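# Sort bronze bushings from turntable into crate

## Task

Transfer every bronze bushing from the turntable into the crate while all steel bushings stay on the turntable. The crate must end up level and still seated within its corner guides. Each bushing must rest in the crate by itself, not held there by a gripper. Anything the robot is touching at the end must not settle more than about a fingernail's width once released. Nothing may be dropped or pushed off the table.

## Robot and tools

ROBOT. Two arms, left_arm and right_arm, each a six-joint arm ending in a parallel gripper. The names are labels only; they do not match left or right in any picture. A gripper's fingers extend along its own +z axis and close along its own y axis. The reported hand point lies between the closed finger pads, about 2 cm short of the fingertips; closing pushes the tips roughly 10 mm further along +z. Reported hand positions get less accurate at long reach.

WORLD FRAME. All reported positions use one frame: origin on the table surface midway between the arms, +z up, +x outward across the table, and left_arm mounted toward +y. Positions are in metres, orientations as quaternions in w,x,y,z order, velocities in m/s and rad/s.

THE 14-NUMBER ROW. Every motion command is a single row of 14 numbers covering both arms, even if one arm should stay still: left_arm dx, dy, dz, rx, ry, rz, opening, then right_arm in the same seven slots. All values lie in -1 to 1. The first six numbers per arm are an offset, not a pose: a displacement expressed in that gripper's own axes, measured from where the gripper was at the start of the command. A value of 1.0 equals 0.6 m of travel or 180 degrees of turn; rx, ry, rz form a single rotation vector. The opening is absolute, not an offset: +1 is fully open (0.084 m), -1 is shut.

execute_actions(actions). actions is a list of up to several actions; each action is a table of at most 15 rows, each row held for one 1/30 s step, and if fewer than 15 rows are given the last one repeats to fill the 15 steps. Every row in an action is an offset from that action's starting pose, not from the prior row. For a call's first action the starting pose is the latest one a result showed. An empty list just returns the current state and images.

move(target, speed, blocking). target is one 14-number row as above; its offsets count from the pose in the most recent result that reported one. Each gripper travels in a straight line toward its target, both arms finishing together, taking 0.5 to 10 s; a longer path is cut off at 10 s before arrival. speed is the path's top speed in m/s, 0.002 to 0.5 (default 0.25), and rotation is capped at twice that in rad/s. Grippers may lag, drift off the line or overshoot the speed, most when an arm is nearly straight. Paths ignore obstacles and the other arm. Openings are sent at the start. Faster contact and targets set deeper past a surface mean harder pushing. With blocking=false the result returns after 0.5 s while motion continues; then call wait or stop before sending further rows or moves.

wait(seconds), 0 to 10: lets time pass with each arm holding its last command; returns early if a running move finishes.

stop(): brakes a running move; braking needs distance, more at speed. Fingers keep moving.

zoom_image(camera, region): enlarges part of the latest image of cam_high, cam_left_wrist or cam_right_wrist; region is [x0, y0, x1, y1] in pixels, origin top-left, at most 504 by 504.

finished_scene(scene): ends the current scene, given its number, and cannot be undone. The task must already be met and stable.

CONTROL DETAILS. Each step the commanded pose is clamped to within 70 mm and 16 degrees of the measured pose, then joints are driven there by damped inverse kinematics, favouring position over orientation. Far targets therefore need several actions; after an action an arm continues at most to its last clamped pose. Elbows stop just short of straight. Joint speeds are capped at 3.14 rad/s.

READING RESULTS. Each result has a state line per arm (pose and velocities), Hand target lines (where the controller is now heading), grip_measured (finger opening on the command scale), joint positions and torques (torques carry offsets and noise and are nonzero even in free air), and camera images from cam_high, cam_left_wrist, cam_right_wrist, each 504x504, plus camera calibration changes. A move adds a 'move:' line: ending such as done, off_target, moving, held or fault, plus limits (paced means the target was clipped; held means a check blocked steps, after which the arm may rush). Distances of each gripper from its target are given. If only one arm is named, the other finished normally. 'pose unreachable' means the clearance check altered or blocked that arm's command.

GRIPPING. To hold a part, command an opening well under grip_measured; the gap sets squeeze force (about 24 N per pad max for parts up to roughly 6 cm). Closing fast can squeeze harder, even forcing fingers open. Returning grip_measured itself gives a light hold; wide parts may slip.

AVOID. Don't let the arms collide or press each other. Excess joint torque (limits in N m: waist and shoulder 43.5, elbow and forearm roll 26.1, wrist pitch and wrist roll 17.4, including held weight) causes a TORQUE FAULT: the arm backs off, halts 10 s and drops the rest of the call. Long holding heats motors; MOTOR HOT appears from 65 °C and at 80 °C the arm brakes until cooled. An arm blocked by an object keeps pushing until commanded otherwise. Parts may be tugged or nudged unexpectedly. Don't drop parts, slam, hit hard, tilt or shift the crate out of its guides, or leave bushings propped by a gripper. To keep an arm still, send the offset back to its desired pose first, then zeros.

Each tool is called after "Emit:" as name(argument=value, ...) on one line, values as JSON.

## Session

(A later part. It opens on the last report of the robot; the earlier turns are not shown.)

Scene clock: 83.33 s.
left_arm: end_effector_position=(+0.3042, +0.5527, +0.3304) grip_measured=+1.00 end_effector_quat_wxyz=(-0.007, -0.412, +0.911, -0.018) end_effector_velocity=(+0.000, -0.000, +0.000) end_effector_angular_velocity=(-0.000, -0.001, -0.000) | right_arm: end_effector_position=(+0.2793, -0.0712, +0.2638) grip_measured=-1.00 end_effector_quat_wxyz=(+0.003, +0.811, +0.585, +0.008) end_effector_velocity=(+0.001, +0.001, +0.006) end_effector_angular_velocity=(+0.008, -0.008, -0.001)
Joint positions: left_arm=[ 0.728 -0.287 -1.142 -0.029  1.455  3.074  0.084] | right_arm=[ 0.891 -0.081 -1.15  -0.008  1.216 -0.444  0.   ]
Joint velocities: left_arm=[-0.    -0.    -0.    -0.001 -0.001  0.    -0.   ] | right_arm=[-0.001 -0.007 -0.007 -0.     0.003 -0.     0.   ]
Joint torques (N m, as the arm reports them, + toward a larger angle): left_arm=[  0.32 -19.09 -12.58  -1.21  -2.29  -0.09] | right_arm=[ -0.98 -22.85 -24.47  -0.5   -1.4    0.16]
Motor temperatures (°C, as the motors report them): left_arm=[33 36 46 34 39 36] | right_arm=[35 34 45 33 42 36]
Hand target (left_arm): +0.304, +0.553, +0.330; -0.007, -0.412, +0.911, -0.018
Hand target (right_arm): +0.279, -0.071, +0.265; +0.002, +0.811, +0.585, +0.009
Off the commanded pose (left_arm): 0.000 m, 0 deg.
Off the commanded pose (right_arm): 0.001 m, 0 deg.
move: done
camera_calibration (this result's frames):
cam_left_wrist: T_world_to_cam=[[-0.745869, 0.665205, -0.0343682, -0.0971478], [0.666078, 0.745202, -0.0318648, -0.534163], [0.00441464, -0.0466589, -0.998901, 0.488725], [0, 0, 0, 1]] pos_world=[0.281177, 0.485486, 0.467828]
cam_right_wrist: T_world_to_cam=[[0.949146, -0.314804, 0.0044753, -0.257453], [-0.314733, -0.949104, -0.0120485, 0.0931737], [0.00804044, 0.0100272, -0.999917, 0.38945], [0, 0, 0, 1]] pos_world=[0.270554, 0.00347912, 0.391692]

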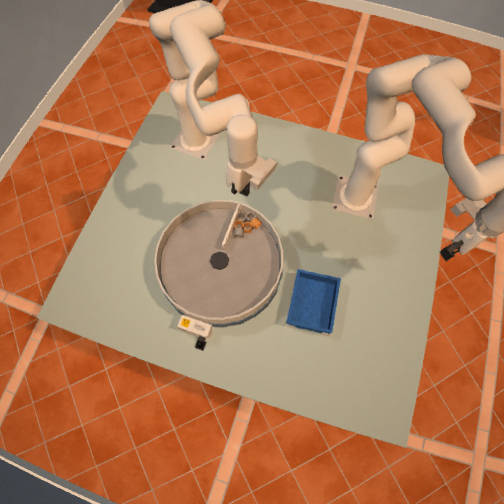

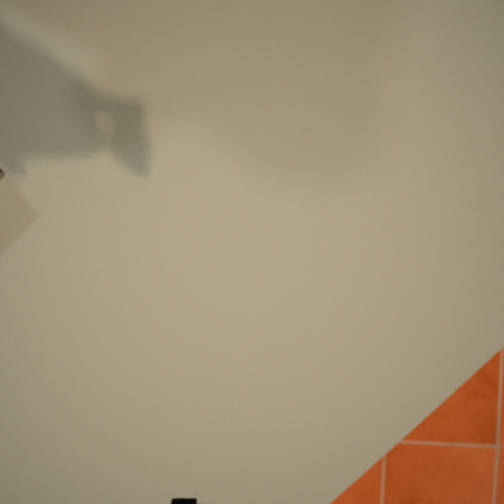

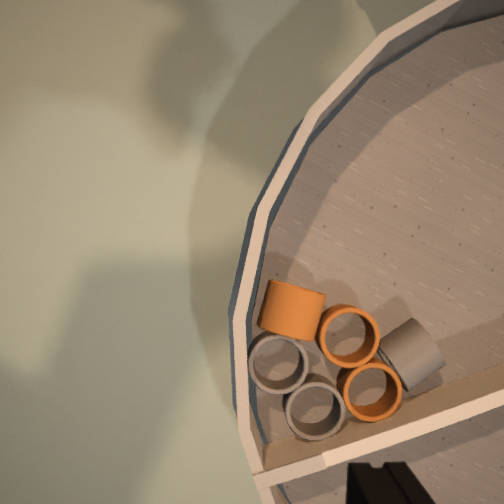

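Emit:
move(target=[0,0,0,0,0,0,1,0.062,-0.015,0.2,0,0,0,0.05])

Emit:
move(target=[0,0,0,0,0,0,1,0,0,0.09,0,0,0,0.05], speed=0.05)

Scene clock: 95.33 s.
left_arm: end_effector_position=(+0.3042, +0.5527, +0.3304) grip_measured=+1.00 end_effector_quat_wxyz=(-0.007, -0.412, +0.911, -0.018) end_effector_velocity=(+0.000, +0.000, +0.000) end_effector_angular_velocity=(+0.001, -0.000, -0.001) | right_arm: end_effector_position=(+0.2843, -0.0323, +0.1450) grip_measured=+0.04 end_effector_quat_wxyz=(+0.002, +0.811, +0.585, +0.009) end_effector_velocity=(-0.001, -0.001, -0.005) end_effector_angular_velocity=(-0.007, +0.006, +0.001)
Joint positions: left_arm=[ 0.728 -0.287 -1.142 -0.029  1.455  3.074  0.084] | right_arm=[ 0.938  0.136 -1.054 -0.011  0.901 -0.393  0.046]
Joint velocities: left_arm=[-0.  0. -0.  0. -0.  0. -0.] | right_arm=[ 0.001  0.008  0.003  0.    -0.002  0.     0.   ]
Joint torques (N m, as the arm reports them, + toward a larger angle): left_arm=[ -0.03 -18.52 -12.16  -1.45  -1.93   0.05] | right_arm=[ -0.84 -26.78 -23.37  -0.29  -1.56   0.19]
Motor temperatures (°C, as the motors report them): left_arm=[33 36 46 34 39 36] | right_arm=[35 34 46 33 42 36]
Hand target (left_arm): +0.304, +0.553, +0.330; -0.007, -0.412, +0.911, -0.018
Hand target (right_arm): +0.284, -0.032, +0.144; +0.002, +0.811, +0.585, +0.008
Off the commanded pose (left_arm): 0.000 m, 0 deg.
Off the commanded pose (right_arm): 0.001 m, 0 deg.
move: done
camera_calibration (this result's frames):
cam_left_wrist: T_world_to_cam=[[-0.745869, 0.665205, -0.0343682, -0.0971478], [0.666078, 0.745202, -0.0318649, -0.534163], [0.00441452, -0.046659, -0.998901, 0.488725], [0, 0, 0, 1]] pos_world=[0.281177, 0.485486, 0.467828]
cam_right_wrist: T_world_to_cam=[[0.949171, -0.314724, 0.00482092, -0.249551], [-0.314638, -0.949117, -0.0133811, 0.130355], [0.00878697, 0.0111841, -0.999899, 0.269991], [0, 0, 0, 1]] pos_world=[0.275509, 0.0421625, 0.272911]

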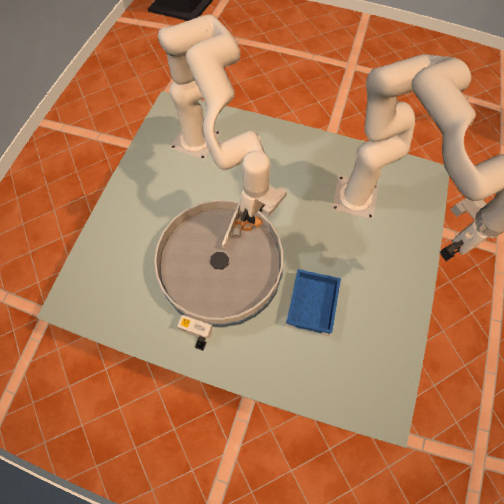

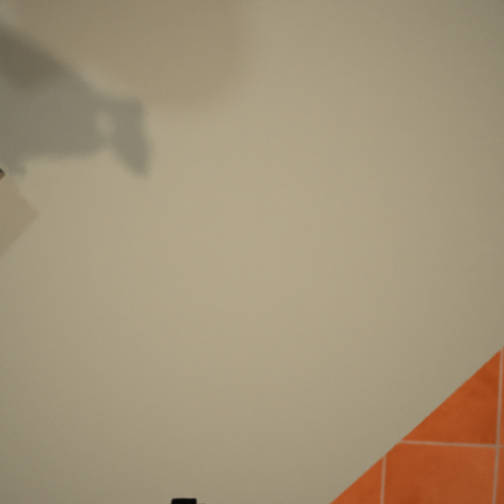

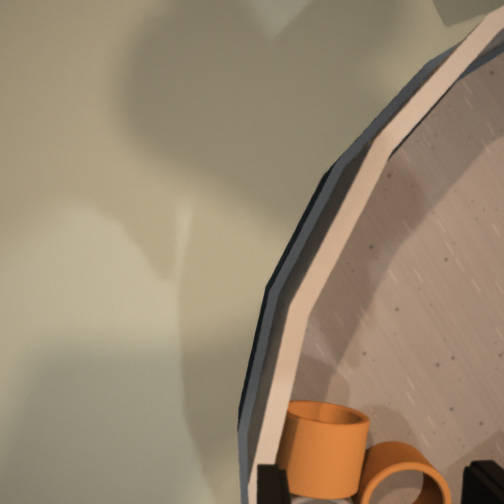

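Scene clock: 96.80 s.
left_arm: end_effector_position=(+0.3042, +0.5527, +0.3304) grip_measured=+1.00 end_effector_quat_wxyz=(-0.007, -0.412, +0.911, -0.018) end_effector_velocity=(-0.000, +0.001, +0.000) end_effector_angular_velocity=(+0.001, -0.000, -0.001) | right_arm: end_effector_position=(+0.2941, -0.0257, +0.1076) grip_measured=+0.03 end_effector_quat_wxyz=(-0.001, +0.812, +0.583, +0.027) end_effector_velocity=(-0.001, +0.001, -0.000) end_effector_angular_velocity=(-0.002, +0.002, +0.007)
Joint positions: left_arm=[ 0.728 -0.287 -1.142 -0.029  1.455  3.074  0.084] | right_arm=[ 0.933  0.209 -1.02  -0.014  0.758 -0.392  0.045]
Joint velocities: left_arm=[ 0.001 -0.    -0.001  0.001 -0.     0.002  0.   ] | right_arm=[ 0.004  0.002 -0.003  0.     0.004 -0.003 -0.001]
Joint torques (N m, as the arm reports them, + toward a larger angle): left_arm=[  0.45 -18.3  -11.97  -1.17  -2.25   0.13] | right_arm=[15.33  4.73  5.55  3.67  1.34  0.36]
Motor temperatures (°C, as the motors report them): left_arm=[33 36 46 34 39 36] | right_arm=[35 34 46 33 42 36]
Hand target (left_arm): +0.304, +0.553, +0.330; -0.007, -0.412, +0.911, -0.018
Hand target (right_arm): +0.285, -0.032, +0.091; +0.002, +0.811, +0.585, +0.009
Off the commanded pose (left_arm): 0.000 m, 0 deg.
Off the commanded pose (right_arm): 0.020 m, 2 deg.
move: off_target (right_arm)
camera_calibration (this result's frames):
cam_left_wrist: T_world_to_cam=[[-0.745869, 0.665205, -0.0343682, -0.0971478], [0.666078, 0.745202, -0.0318649, -0.534163], [0.00441457, -0.046659, -0.998901, 0.488725], [0, 0, 0, 1]] pos_world=[0.281177, 0.485486, 0.467828]
cam_right_wrist: T_world_to_cam=[[0.947832, -0.318123, 0.0202935, -0.2579], [-0.316952, -0.947305, -0.0464143, 0.143486], [0.0339896, 0.0375609, -0.998716, 0.225553], [0, 0, 0, 1]] pos_world=[0.282257, 0.0454087, 0.237157]

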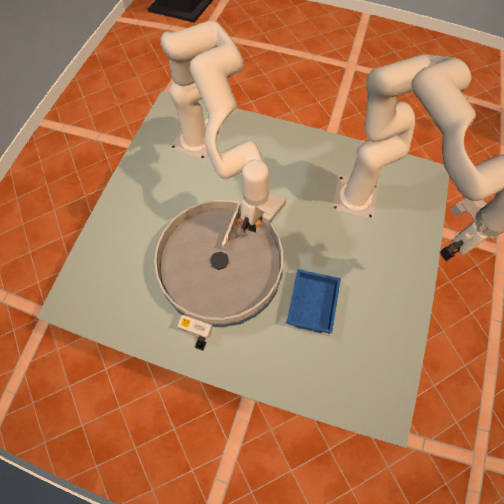

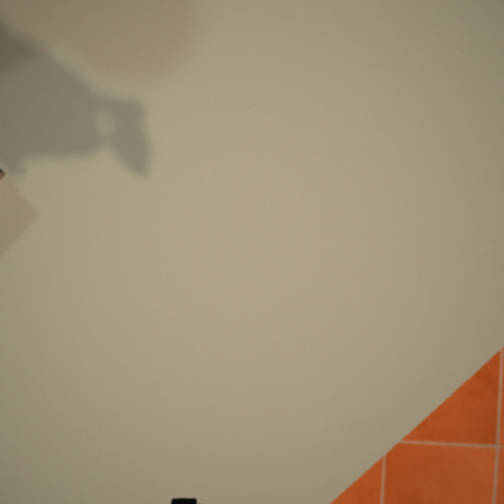

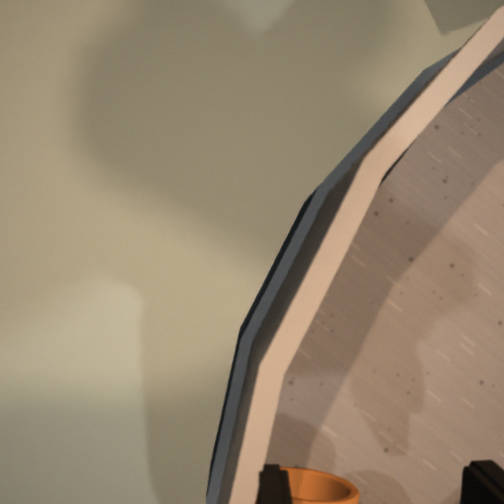

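Emit:
move(target=[0,0,0,0,0,0,1,-0.08,-0.02,-0.27,0.007,-0.015,0,-0.55])

Scene clock: 101.37 s.
left_arm: end_effector_position=(+0.3042, +0.5527, +0.3304) grip_measured=+1.00 end_effector_quat_wxyz=(-0.007, -0.412, +0.911, -0.018) end_effector_velocity=(-0.000, -0.000, +0.000) end_effector_angular_velocity=(-0.000, +0.001, -0.001) | right_arm: end_effector_position=(+0.2609, -0.0727, +0.2658) grip_measured=-0.57 end_effector_quat_wxyz=(+0.004, +0.812, +0.583, +0.001) end_effector_velocity=(+0.001, +0.000, +0.005) end_effector_angular_velocity=(+0.003, -0.004, +0.001)
Joint positions: left_arm=[ 0.728 -0.287 -1.142 -0.029  1.455  3.074  0.084] | right_arm=[ 0.919 -0.116 -1.122 -0.009  1.239 -0.413  0.019]
Joint velocities: left_arm=[-0.     0.    -0.     0.     0.001  0.001  0.   ] | right_arm=[-0.    -0.005 -0.007 -0.001  0.007 -0.     0.   ]
Joint torques (N m, as the arm reports them, + toward a larger angle): left_arm=[  0.49 -18.75 -12.82  -1.18  -2.07   0.29] | right_arm=[ -0.65 -21.43 -24.83  -0.34  -1.45   0.32]
Motor temperatures (°C, as the motors report them): left_arm=[33 36 46 34 39 36] | right_arm=[35 34 45 33 42 36]
Hand target (left_arm): +0.304, +0.553, +0.330; -0.007, -0.412, +0.911, -0.018
Hand target (right_arm): +0.261, -0.073, +0.267; +0.004, +0.812, +0.583, +0.002
Off the commanded pose (left_arm): 0.000 m, 0 deg.
Off the commanded pose (right_arm): 0.001 m, 0 deg.
move: done
camera_calibration (this result's frames):
cam_left_wrist: T_world_to_cam=[[-0.745869, 0.665205, -0.0343682, -0.0971478], [0.666078, 0.745202, -0.0318647, -0.534163], [0.00441467, -0.0466588, -0.998901, 0.488725], [0, 0, 0, 1]] pos_world=[0.281177, 0.485486, 0.467828]
cam_right_wrist: T_world_to_cam=[[0.94796, -0.318384, -0.00204781, -0.238687], [-0.31838, -0.947961, 0.00211444, 0.0832242], [-0.00261445, -0.00135242, -0.999996, 0.393572], [0, 0, 0, 1]] pos_world=[0.253792, 0.00343126, 0.392905]

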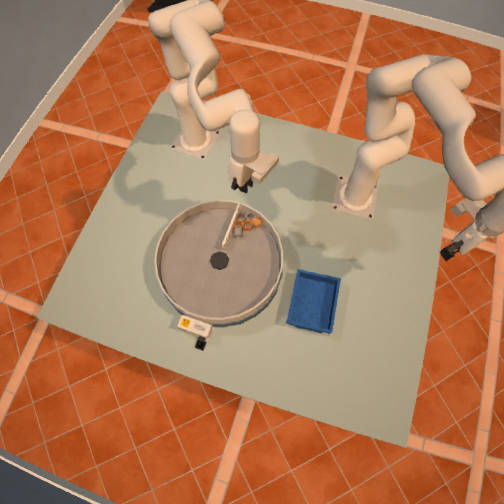

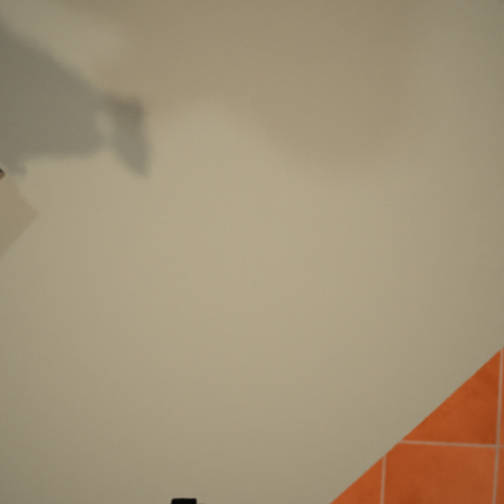

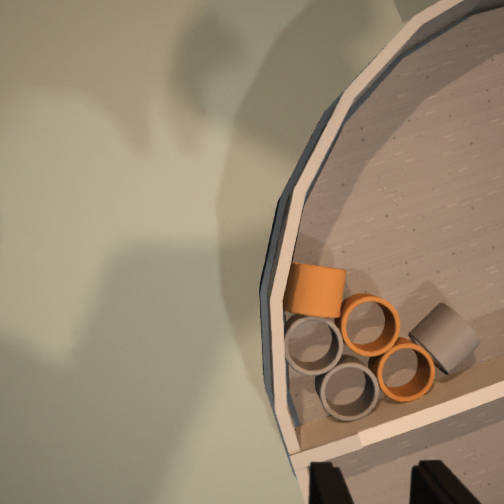

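Emit:
move(target=[0,0,0,0,0,0,1,0.075,0.05,0.24,0,0,0.5,-0.55])

Emit:
move(target=[0,0,0,0,0,0,1,0,0,0.05,0,0,0,-0.55], speed=0.04)

Scene clock: 110.23 s.
left_arm: end_effector_position=(+0.3042, +0.5527, +0.3304) grip_measured=+1.00 end_effector_quat_wxyz=(-0.007, -0.412, +0.911, -0.018) end_effector_velocity=(+0.000, -0.000, -0.000) end_effector_angular_velocity=(-0.000, -0.001, -0.000) | right_arm: end_effector_position=(+0.3042, -0.0404, +0.1223) grip_measured=-0.57 end_effector_quat_wxyz=(+0.002, +0.987, -0.161, +0.003) end_effector_velocity=(-0.000, -0.000, -0.001) end_effector_angular_velocity=(-0.002, +0.000, -0.005)
Joint positions: left_arm=[ 0.728 -0.287 -1.142 -0.029  1.455  3.074  0.084] | right_arm=[ 0.898  0.204 -1.076 -0.01   0.871  1.14   0.019]
Joint velocities: left_arm=[-0.001 -0.     0.    -0.001 -0.001 -0.     0.   ] | right_arm=[ 0.     0.002  0.001 -0.001 -0.001  0.006 -0.   ]
Joint torques (N m, as the arm reports them, + toward a larger angle): left_arm=[ -0.09 -18.82 -12.32  -1.62  -2.05   0.21] | right_arm=[ -0.49 -27.67 -22.81  -0.32  -1.4    0.29]
Motor temperatures (°C, as the motors report them): left_arm=[33 36 47 34 39 36] | right_arm=[35 34 46 33 42 36]
Hand target (left_arm): +0.304, +0.553, +0.330; -0.007, -0.412, +0.911, -0.018
Hand target (right_arm): +0.304, -0.040, +0.122; +0.002, +0.987, -0.162, +0.003
Off the commanded pose (left_arm): 0.000 m, 0 deg.
Off the commanded pose (right_arm): 0.001 m, 0 deg.
move: done
camera_calibration (this result's frames):
cam_left_wrist: T_world_to_cam=[[-0.745869, 0.665205, -0.0343683, -0.0971479], [0.666078, 0.745201, -0.0318648, -0.534163], [0.00441465, -0.0466589, -0.998901, 0.488725], [0, 0, 0, 1]] pos_world=[0.281177, 0.485486, 0.467828]
cam_right_wrist: T_world_to_cam=[[-0.317546, -0.94822, -0.00659229, 0.0902594], [-0.948186, 0.317595, -0.00877043, 0.371971], [0.01041, 0.00346571, -0.99994, 0.246406], [0, 0, 0, 1]] pos_world=[0.378794, -0.0334044, 0.250248]

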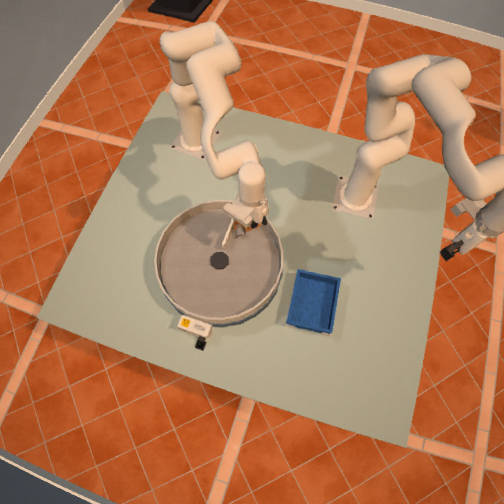

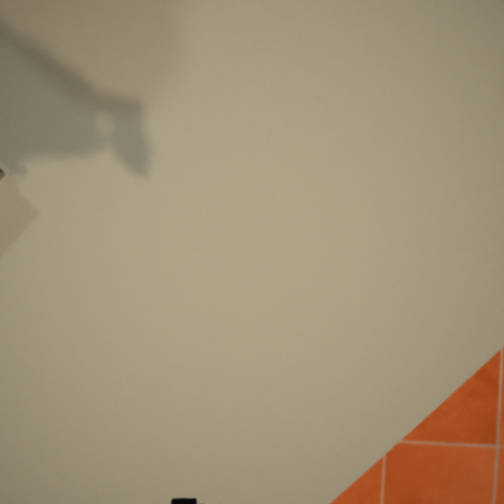

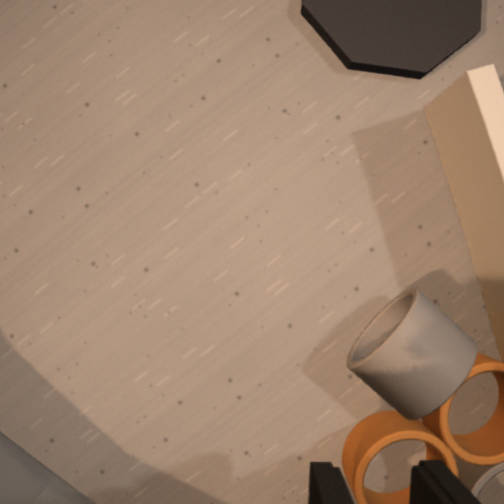

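Scene clock: 111.27 s.
left_arm: end_effector_position=(+0.3042, +0.5527, +0.3304) grip_measured=+1.00 end_effector_quat_wxyz=(-0.007, -0.412, +0.911, -0.018) end_effector_velocity=(+0.000, -0.000, -0.000) end_effector_angular_velocity=(+0.000, -0.000, -0.000) | right_arm: end_effector_position=(+0.3072, -0.0380, +0.0981) grip_measured=-0.56 end_effector_quat_wxyz=(-0.003, +0.987, -0.162, +0.007) end_effector_velocity=(-0.001, -0.001, -0.005) end_effector_angular_velocity=(-0.004, +0.004, -0.003)
Joint positions: left_arm=[ 0.728 -0.287 -1.142 -0.029  1.455  3.074  0.084] | right_arm=[ 0.897  0.249 -1.055 -0.011  0.793  1.14   0.019]
Joint velocities: left_arm=[-0.001  0.     0.    -0.    -0.001 -0.    -0.   ] | right_arm=[-0.001  0.008  0.004 -0.    -0.006  0.002  0.   ]
Joint torques (N m, as the arm reports them, + toward a larger angle): left_arm=[  0.4  -18.4  -11.95  -1.34  -2.     0.18] | right_arm=[ 0.72 -6.33 -4.61  0.29 -0.49  0.24]
Motor temperatures (°C, as the motors report them): left_arm=[33 36 47 34 39 36] | right_arm=[35 34 46 33 42 36]
Hand target (left_arm): +0.304, +0.553, +0.330; -0.007, -0.412, +0.911, -0.018
Hand target (right_arm): +0.304, -0.041, +0.092; +0.002, +0.987, -0.161, +0.003
Off the commanded pose (left_arm): 0.000 m, 0 deg.
Off the commanded pose (right_arm): 0.007 m, 1 deg.
move: off_target (right_arm)
camera_calibration (this result's frames):
cam_left_wrist: T_world_to_cam=[[-0.745869, 0.665205, -0.0343684, -0.097148], [0.666078, 0.745201, -0.0318648, -0.534163], [0.00441473, -0.0466591, -0.998901, 0.488725], [0, 0, 0, 1]] pos_world=[0.281177, 0.485486, 0.467828]
cam_right_wrist: T_world_to_cam=[[-0.31765, -0.948029, -0.0184096, 0.0945808], [-0.948006, 0.317923, -0.0144767, 0.374344], [0.0195772, 0.0128538, -0.999726, 0.219695], [0, 0, 0, 1]] pos_world=[0.380623, -0.0321713, 0.226795]

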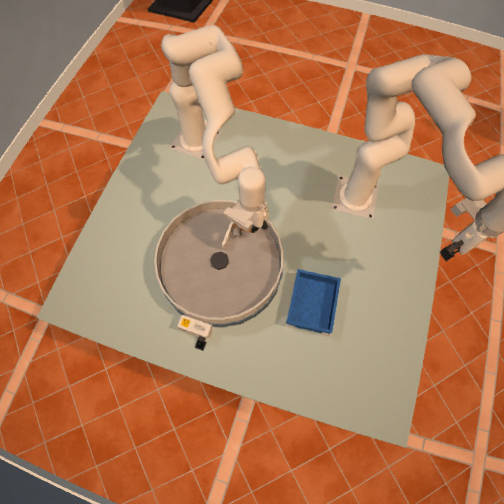

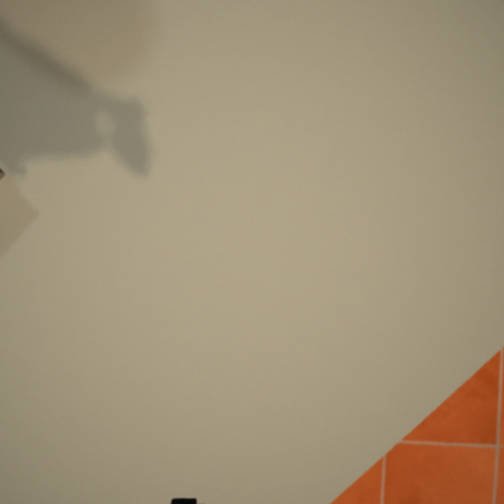

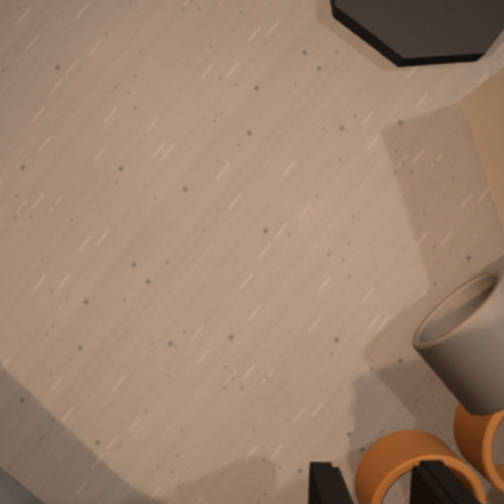

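Emit:
move(target=[0,0,0,0,0,0,1,0.005,-0.008,-0.02,0,0,0,-0.65], speed=0.05)

Emit:
move(target=[0,0,0,0,0,0,1,0,0,0.03,0,0,0,-0.65], speed=0.04)

Scene clock: 122.40 s.
left_arm: end_effector_position=(+0.3042, +0.5527, +0.3304) grip_measured=+1.00 end_effector_quat_wxyz=(-0.007, -0.412, +0.911, -0.018) end_effector_velocity=(+0.000, +0.001, +0.001) end_effector_angular_velocity=(+0.001, -0.002, +0.001) | right_arm: end_effector_position=(+0.3111, -0.0346, +0.1096) grip_measured=-0.67 end_effector_quat_wxyz=(-0.003, +0.987, -0.162, +0.007) end_effector_velocity=(+0.002, +0.002, +0.004) end_effector_angular_velocity=(+0.007, -0.006, -0.002)
Joint positions: left_arm=[ 0.728 -0.287 -1.142 -0.029  1.455  3.074  0.084] | right_arm=[ 0.896  0.245 -1.088 -0.011  0.831  1.139  0.015]
Joint velocities: left_arm=[ 0.001  0.    -0.002 -0.    -0.     0.     0.   ] | right_arm=[-0.    -0.004 -0.006  0.001  0.001  0.001  0.   ]
Joint torques (N m, as the arm reports them, + toward a larger angle): left_arm=[  0.27 -18.8  -12.33  -1.18  -1.99   0.17] | right_arm=[ -0.83 -28.44 -22.56  -0.2   -1.36   0.19]
Motor temperatures (°C, as the motors report them): left_arm=[33 36 47 34 39 36] | right_arm=[35 34 43 33 41 36]
Hand target (left_arm): +0.304, +0.553, +0.330; -0.007, -0.412, +0.911, -0.018
Hand target (right_arm): +0.311, -0.034, +0.110; -0.003, +0.987, -0.162, +0.007
Off the commanded pose (left_arm): 0.000 m, 0 deg.
Off the commanded pose (right_arm): 0.001 m, 0 deg.
move: done
camera_calibration (this result's frames):
cam_left_wrist: T_world_to_cam=[[-0.745869, 0.665205, -0.0343684, -0.097148], [0.666078, 0.745201, -0.0318649, -0.534163], [0.00441467, -0.0466591, -0.998901, 0.488725], [0, 0, 0, 1]] pos_world=[0.281177, 0.485486, 0.467828]
cam_right_wrist: T_world_to_cam=[[-0.317646, -0.948053, -0.0172303, 0.0990528], [-0.948025, 0.31789, -0.013931, 0.377127], [0.0186847, 0.0119096, -0.999754, 0.231293], [0, 0, 0, 1]] pos_world=[0.384668, -0.0287321, 0.238196]

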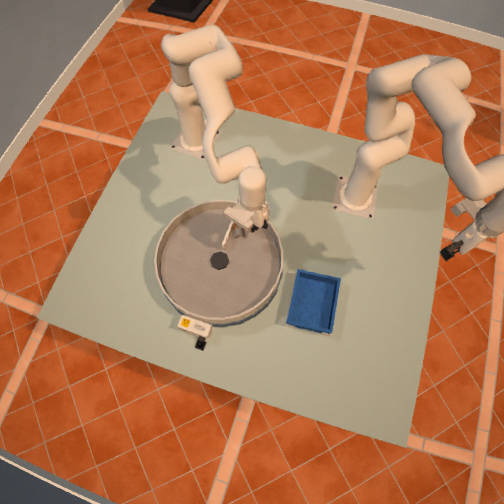

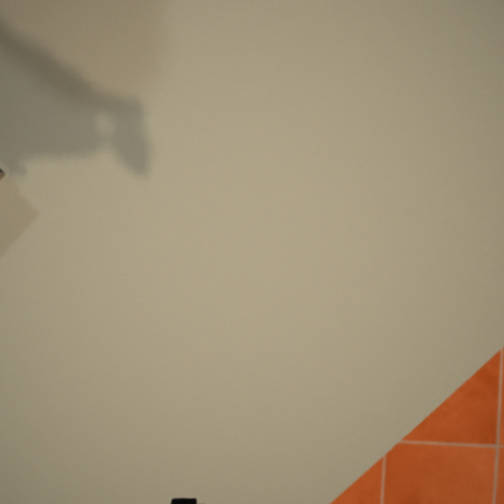

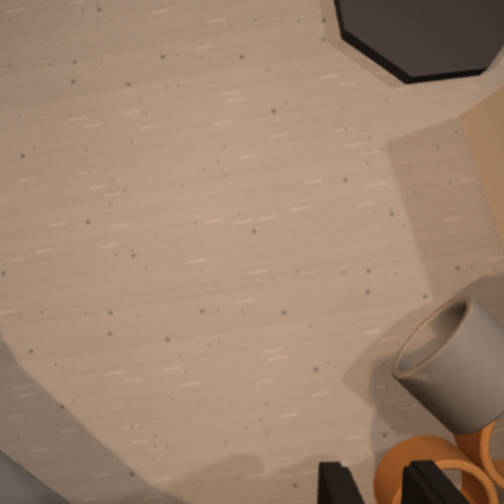

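Scene clock: 123.37 s.
left_arm: end_effector_position=(+0.3042, +0.5527, +0.3304) grip_measured=+1.00 end_effector_quat_wxyz=(-0.007, -0.412, +0.911, -0.018) end_effector_velocity=(-0.001, -0.000, -0.000) end_effector_angular_velocity=(-0.001, +0.002, +0.000) | right_arm: end_effector_position=(+0.3098, -0.0365, +0.0888) grip_measured=-0.67 end_effector_quat_wxyz=(+0.000, +0.987, -0.162, +0.005) end_effector_velocity=(-0.000, +0.003, +0.005) end_effector_angular_velocity=(+0.006, -0.004, +0.001)
Joint positions: left_arm=[ 0.728 -0.287 -1.142 -0.029  1.455  3.074  0.084] | right_arm=[ 0.895  0.28  -1.07  -0.012  0.786  1.139  0.014]
Joint velocities: left_arm=[ 0.001 -0.     0.001  0.     0.001  0.     0.   ] | right_arm=[ 0.004 -0.008 -0.005  0.001  0.005  0.002  0.001]
Joint torques (N m, as the arm reports them, + toward a larger angle): left_arm=[  0.   -18.58 -12.32  -1.08  -1.92   0.04] | right_arm=[ -0.63 -28.05 -19.62  -0.17  -0.63   0.18]
Motor temperatures (°C, as the motors report them): left_arm=[33 36 47 34 39 36] | right_arm=[35 34 43 33 41 36]
Hand target (left_arm): +0.304, +0.553, +0.330; -0.007, -0.412, +0.911, -0.018
Hand target (right_arm): +0.311, -0.035, +0.092; -0.003, +0.987, -0.162, +0.007
Off the commanded pose (left_arm): 0.000 m, 0 deg.
Off the commanded pose (right_arm): 0.004 m, 0 deg.
move: off_target (right_arm)
camera_calibration (this result's frames):
cam_left_wrist: T_world_to_cam=[[-0.745869, 0.665205, -0.0343686, -0.0971479], [0.666078, 0.745201, -0.031865, -0.534163], [0.00441473, -0.0466593, -0.998901, 0.488725], [0, 0, 0, 1]] pos_world=[0.281177, 0.485486, 0.467828]
cam_right_wrist: T_world_to_cam=[[-0.31796, -0.94805, -0.0101502, 0.0959735], [-0.94801, 0.318061, -0.010683, 0.375889], [0.0133564, 0.00622574, -0.999891, 0.212018], [0, 0, 0, 1]] pos_world=[0.384031, -0.029888, 0.216985]

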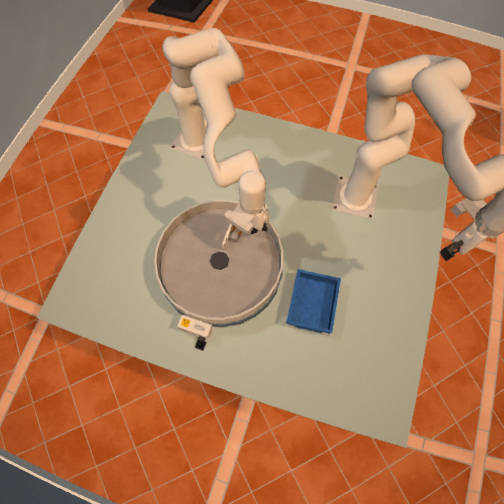

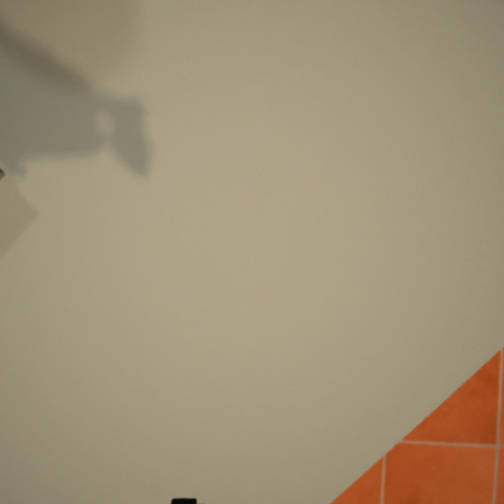

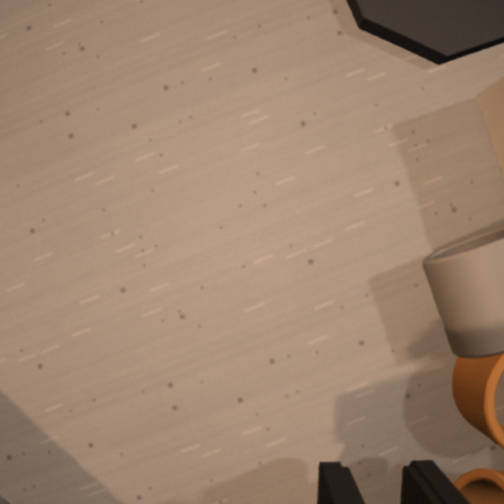

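Emit:
move(target=[0,0,0,0,0,0,1,-0.12,0.04,-0.3,0,0,0,0.1])

Scene clock: 134.33 s.
left_arm: end_effector_position=(+0.3042, +0.5527, +0.3304) grip_measured=+1.00 end_effector_quat_wxyz=(-0.007, -0.412, +0.911, -0.018) end_effector_velocity=(+0.000, +0.000, +0.000) end_effector_angular_velocity=(-0.000, -0.001, +0.000) | right_arm: end_effector_position=(+0.2327, -0.0361, +0.2670) grip_measured=+0.09 end_effector_quat_wxyz=(+0.001, +0.987, -0.162, +0.004) end_effector_velocity=(+0.000, +0.002, +0.007) end_effector_angular_velocity=(+0.008, -0.007, -0.000)
Joint positions: left_arm=[ 0.728 -0.287 -1.142 -0.029  1.455  3.074  0.084] | right_arm=[ 1.019 -0.084 -1.16  -0.009  1.242  1.259  0.048]
Joint velocities: left_arm=[ 0.    -0.    -0.    -0.001 -0.     0.     0.   ] | right_arm=[ 0.002 -0.006 -0.01  -0.001  0.006  0.003 -0.   ]
Joint torques (N m, as the arm reports them, + toward a larger angle): left_arm=[  0.5  -18.83 -12.36  -0.95  -2.14   0.03] | right_arm=[ -0.72 -22.08 -24.59  -0.52  -1.55   0.24]
Motor temperatures (°C, as the motors report them): left_arm=[33 36 47 34 39 36] | right_arm=[35 34 45 33 41 36]
Hand target (left_arm): +0.304, +0.553, +0.330; -0.007, -0.412, +0.911, -0.018
Hand target (right_arm): +0.233, -0.036, +0.268; +0.000, +0.987, -0.162, +0.005
Off the commanded pose (left_arm): 0.000 m, 0 deg.
Off the commanded pose (right_arm): 0.001 m, 0 deg.
move: done
camera_calibration (this result's frames):
cam_left_wrist: T_world_to_cam=[[-0.745869, 0.665205, -0.0343686, -0.0971479], [0.666078, 0.745201, -0.031865, -0.534163], [0.00441473, -0.0466593, -0.998901, 0.488725], [0, 0, 0, 1]] pos_world=[0.281177, 0.485486, 0.467828]
cam_right_wrist: T_world_to_cam=[[-0.318417, -0.947912, -0.0086244, 0.0733778], [-0.94787, 0.318495, -0.0101148, 0.304406], [0.0123348, 0.00495409, -0.999912, 0.39142], [0, 0, 0, 1]] pos_world=[0.307074, -0.0293352, 0.395098]

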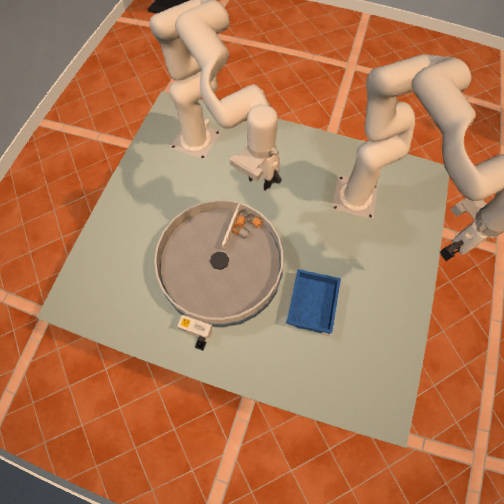

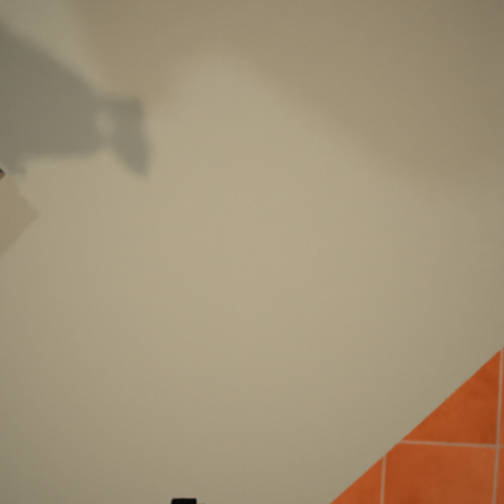

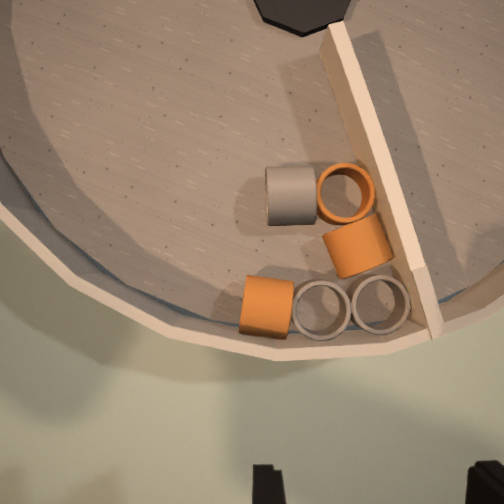

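Emit:
move(target=[0,0,0,0,0,0,1,0.065,-0.037,0.23,0,0,0,-1])

Emit:
move(target=[0,0,0,0,0,0,1,0,0,0.04,0,0,0,-1], speed=0.04)

Emit:
move(target=[0,0,0,0,0,0,1,-0.02,-0.07,0.005,0,0,0,-1], speed=0.05)

Emit:
move(target=[0,0,0,0,0,0,1,0,0,-0.05,0,0,0,0.4], speed=0.1)

Scene clock: 151.97 s.
left_arm: end_effector_position=(+0.3042, +0.5527, +0.3304) grip_measured=+1.00 end_effector_quat_wxyz=(-0.007, -0.412, +0.911, -0.018) end_effector_velocity=(-0.001, +0.001, -0.000) end_effector_angular_velocity=(+0.000, +0.000, +0.002) | right_arm: end_effector_position=(+0.2776, -0.0278, +0.1302) grip_measured=-1.00 end_effector_quat_wxyz=(+0.001, +0.987, -0.162, +0.005) end_effector_velocity=(-0.001, -0.001, -0.005) end_effector_angular_velocity=(-0.005, +0.006, -0.002)
Joint positions: left_arm=[ 0.728 -0.287 -1.142 -0.029  1.455  3.074  0.084] | right_arm=[ 0.955  0.163 -1.046 -0.011  0.879  1.198  0.   ]
Joint velocities: left_arm=[ 0.003 -0.     0.001  0.    -0.001  0.001 -0.   ] | right_arm=[-0.001  0.009  0.002  0.002 -0.003 -0.001  0.   ]
Joint torques (N m, as the arm reports them, + toward a larger angle): left_arm=[  0.13 -18.46 -12.49  -1.2   -2.05   0.11] | right_arm=[ -0.53 -27.12 -22.85  -0.21  -1.32   0.18]
Motor temperatures (°C, as the motors report them): left_arm=[33 36 47 34 39 36] | right_arm=[35 34 47 33 41 36]
Hand target (left_arm): +0.304, +0.553, +0.330; -0.007, -0.412, +0.911, -0.018
Hand target (right_arm): +0.278, -0.028, +0.129; +0.001, +0.987, -0.162, +0.004
Off the commanded pose (left_arm): 0.000 m, 0 deg.
Off the commanded pose (right_arm): 0.001 m, 0 deg.
move: done
camera_calibration (this result's frames):
cam_left_wrist: T_world_to_cam=[[-0.745869, 0.665206, -0.0343686, -0.097148], [0.666078, 0.745201, -0.0318651, -0.534163], [0.00441468, -0.0466593, -0.998901, 0.488725], [0, 0, 0, 1]] pos_world=[0.281177, 0.485486, 0.467828]
cam_right_wrist: T_world_to_cam=[[-0.318074, -0.948015, -0.00987867, 0.0943822], [-0.947974, 0.318171, -0.0106208, 0.343049], [0.0132117, 0.00598653, -0.999895, 0.253812], [0, 0, 0, 1]] pos_world=[0.351869, -0.0211919, 0.258361]

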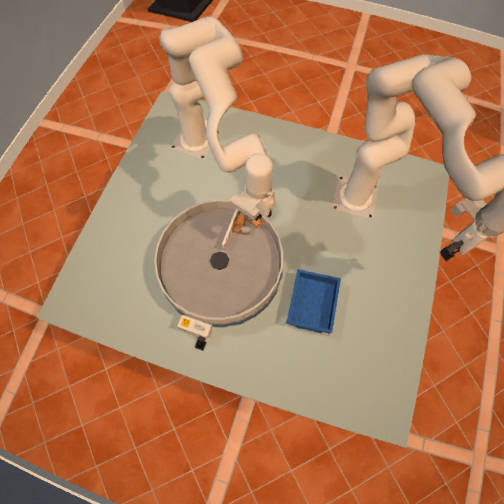

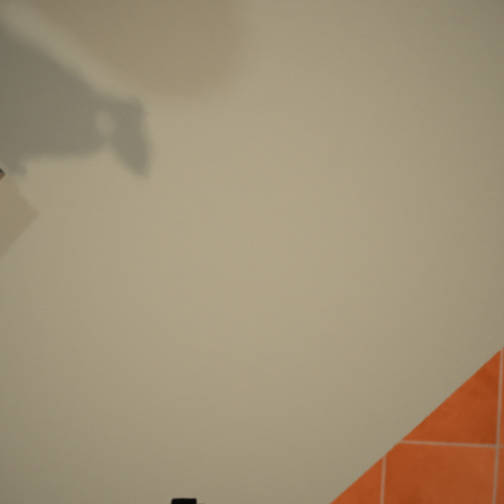

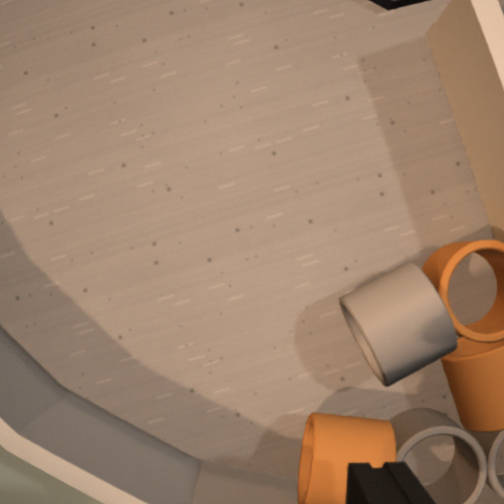

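Scene clock: 152.90 s.
left_arm: end_effector_position=(+0.3042, +0.5527, +0.3304) grip_measured=+1.00 end_effector_quat_wxyz=(-0.007, -0.412, +0.911, -0.018) end_effector_velocity=(+0.000, +0.000, +0.000) end_effector_angular_velocity=(+0.001, -0.001, -0.001) | right_arm: end_effector_position=(+0.2779, -0.0278, +0.1065) grip_measured=-1.00 end_effector_quat_wxyz=(+0.000, +0.987, -0.162, +0.005) end_effector_velocity=(+0.001, +0.001, +0.001) end_effector_angular_velocity=(+0.003, -0.003, +0.001)
Joint positions: left_arm=[ 0.728 -0.287 -1.142 -0.029  1.455  3.074  0.084] | right_arm=[ 0.954  0.203 -1.022 -0.012  0.815  1.199  0.   ]
Joint velocities: left_arm=[-0.001 -0.    -0.001  0.    -0.001  0.001  0.   ] | right_arm=[ 0.    -0.    -0.001 -0.    -0.004 -0.     0.   ]
Joint torques (N m, as the arm reports them, + toward a larger angle): left_arm=[  0.22 -18.46 -12.3   -1.21  -2.05   0.14] | right_arm=[ -0.47 -26.81 -22.01  -0.17  -1.37   0.15]
Motor temperatures (°C, as the motors report them): left_arm=[33 36 47 34 39 36] | right_arm=[35 34 47 33 41 36]
Hand target (left_arm): +0.304, +0.553, +0.330; -0.007, -0.412, +0.911, -0.018
Hand target (right_arm): +0.278, -0.028, +0.106; +0.001, +0.987, -0.162, +0.005
Off the commanded pose (left_arm): 0.000 m, 0 deg.
Off the commanded pose (right_arm): 0.000 m, 0 deg.
move: done
camera_calibration (this result's frames):
cam_left_wrist: T_world_to_cam=[[-0.745869, 0.665206, -0.0343685, -0.0971481], [0.666078, 0.745201, -0.031865, -0.534163], [0.00441465, -0.0466592, -0.998901, 0.488725], [0, 0, 0, 1]] pos_world=[0.281177, 0.485486, 0.467828]
cam_right_wrist: T_world_to_cam=[[-0.318075, -0.948009, -0.010321, 0.0942762], [-0.947969, 0.318179, -0.0107947, 0.343083], [0.0135174, 0.00635043, -0.999888, 0.230124], [0, 0, 0, 1]] pos_world=[0.352108, -0.0212486, 0.234775]

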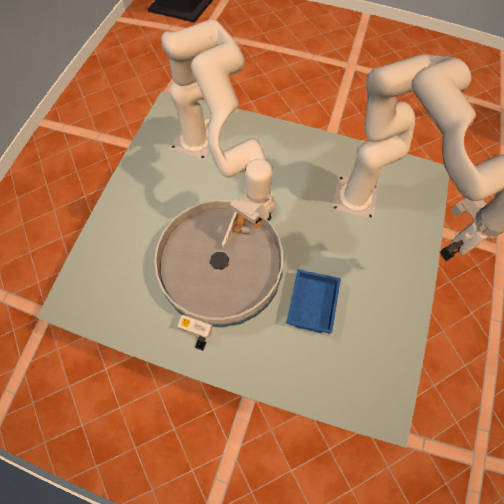

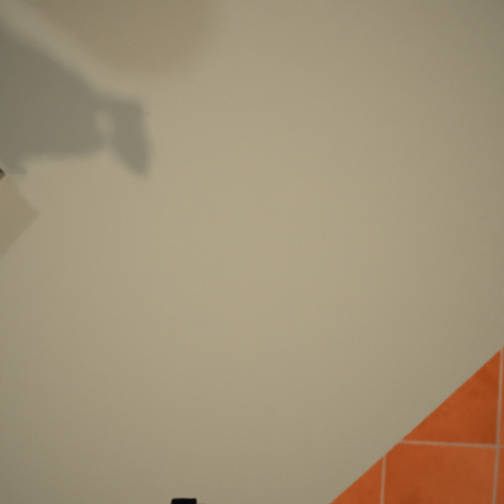

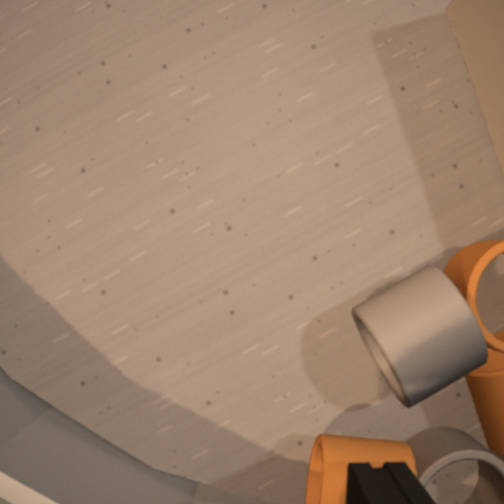

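Scene clock: 154.13 s.
left_arm: end_effector_position=(+0.3042, +0.5527, +0.3304) grip_measured=+1.00 end_effector_quat_wxyz=(-0.007, -0.412, +0.911, -0.018) end_effector_velocity=(-0.000, -0.000, -0.000) end_effector_angular_velocity=(-0.001, +0.001, -0.000) | right_arm: end_effector_position=(+0.2934, +0.0060, +0.1053) grip_measured=-1.00 end_effector_quat_wxyz=(+0.001, +0.985, -0.172, +0.010) end_effector_velocity=(+0.001, +0.002, -0.000) end_effector_angular_velocity=(+0.001, -0.000, -0.002)
Joint positions: left_arm=[ 0.728 -0.287 -1.142 -0.029  1.455  3.074  0.084] | right_arm=[ 0.977  0.311 -1.17  -0.023  0.851  1.249  0.   ]
Joint velocities: left_arm=[-0.    -0.     0.001 -0.     0.001  0.    -0.   ] | right_arm=[ 0.     0.005 -0.007  0.     0.     0.002  0.   ]
Joint torques (N m, as the arm reports them, + toward a larger angle): left_arm=[ -0.47 -18.26 -12.86  -1.19  -2.19   0.27] | right_arm=[ 31.11 -13.22 -13.12  11.34  -2.82   0.33]
Motor temperatures (°C, as the motors report them): left_arm=[33 36 47 34 39 36] | right_arm=[35 34 47 33 41 36]
Hand target (left_arm): +0.304, +0.553, +0.330; -0.007, -0.412, +0.911, -0.018
Hand target (right_arm): +0.280, +0.015, +0.104; +0.000, +0.987, -0.162, +0.005
Off the commanded pose (left_arm): 0.000 m, 0 deg.
Off the commanded pose (right_arm): 0.017 m, 1 deg.
move: off_target (right_arm)
camera_calibration (this result's frames):
cam_left_wrist: T_world_to_cam=[[-0.745869, 0.665206, -0.0343684, -0.0971483], [0.666078, 0.745201, -0.0318652, -0.534163], [0.00441445, -0.0466593, -0.998901, 0.488725], [0, 0, 0, 1]] pos_world=[0.281177, 0.485486, 0.467828]
cam_right_wrist: T_world_to_cam=[[-0.337231, -0.941356, -0.011136, 0.136946], [-0.941139, 0.337396, -0.0205249, 0.345919], [0.0230785, 0.00355888, -0.999727, 0.225677], [0, 0, 0, 1]] pos_world=[0.366532, 0.0114006, 0.23424]

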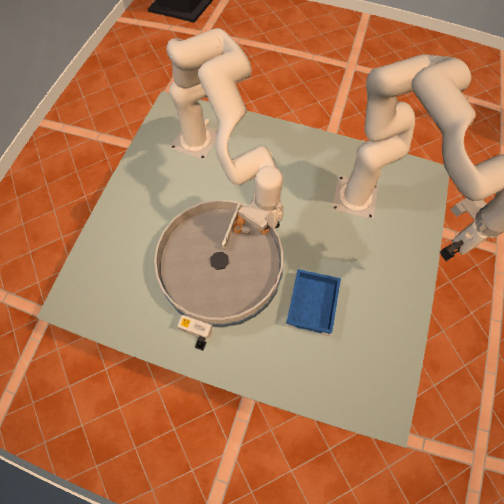

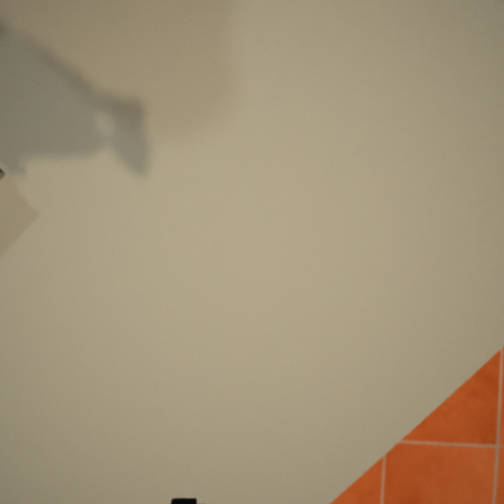

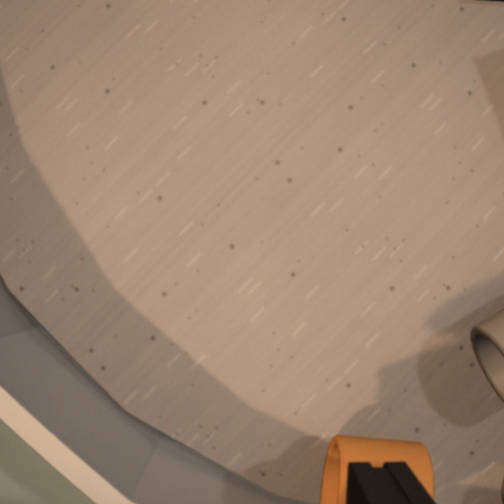

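Scene clock: 155.07 s.
left_arm: end_effector_position=(+0.3042, +0.5527, +0.3304) grip_measured=+1.00 end_effector_quat_wxyz=(-0.007, -0.412, +0.911, -0.018) end_effector_velocity=(-0.000, +0.000, -0.000) end_effector_angular_velocity=(-0.001, +0.001, +0.001) | right_arm: end_effector_position=(+0.2926, +0.0064, +0.1352) grip_measured=+0.39 end_effector_quat_wxyz=(+0.001, +0.985, -0.172, +0.010) end_effector_velocity=(+0.003, -0.001, +0.003) end_effector_angular_velocity=(+0.001, -0.006, -0.004)
Joint positions: left_arm=[ 0.728 -0.287 -1.142 -0.029  1.455  3.074  0.084] | right_arm=[ 0.979  0.266 -1.199 -0.022  0.926  1.248  0.061]
Joint velocities: left_arm=[ 0.001 -0.     0.001  0.    -0.     0.    -0.   ] | right_arm=[-0.004 -0.003 -0.003 -0.004  0.001  0.002  0.   ]
Joint torques (N m, as the arm reports them, + toward a larger angle): left_arm=[  0.41 -19.26 -12.2   -0.85  -2.02  -0.1 ] | right_arm=[ -0.65 -29.52 -23.39  -0.4   -1.42   0.17]
Motor temperatures (°C, as the motors report them): left_arm=[33 36 47 34 39 36] | right_arm=[35 34 47 33 41 36]
Hand target (left_arm): +0.304, +0.553, +0.330; -0.007, -0.412, +0.911, -0.018
Hand target (right_arm): +0.293, +0.006, +0.135; +0.001, +0.985, -0.172, +0.010
Off the commanded pose (left_arm): 0.000 m, 0 deg.
Off the commanded pose (right_arm): 0.000 m, 0 deg.
move: done
camera_calibration (this result's frames):
cam_left_wrist: T_world_to_cam=[[-0.745869, 0.665206, -0.0343684, -0.0971484], [0.666078, 0.745201, -0.0318649, -0.534163], [0.00441462, -0.0466591, -0.998901, 0.488725], [0, 0, 0, 1]] pos_world=[0.281177, 0.485486, 0.467828]
cam_right_wrist: T_world_to_cam=[[-0.336851, -0.94149, -0.0112816, 0.137358], [-0.941279, 0.337019, -0.0203023, 0.345667], [0.0229165, 0.00378033, -0.99973, 0.255583], [0, 0, 0, 1]] pos_world=[0.365781, 0.0118586, 0.264081]

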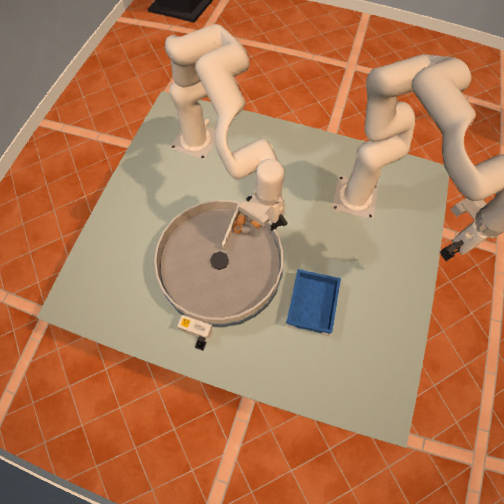

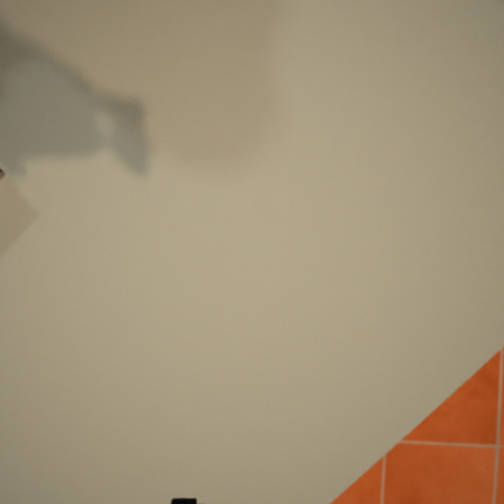

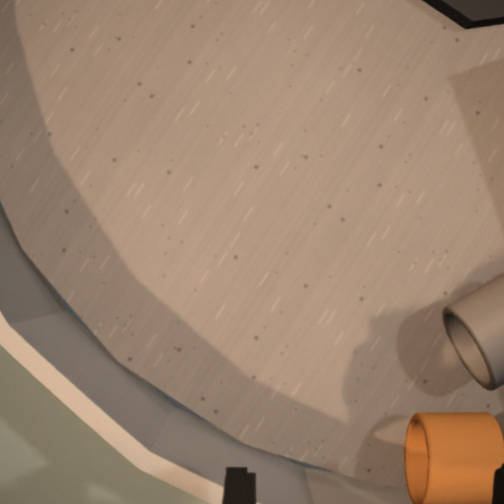

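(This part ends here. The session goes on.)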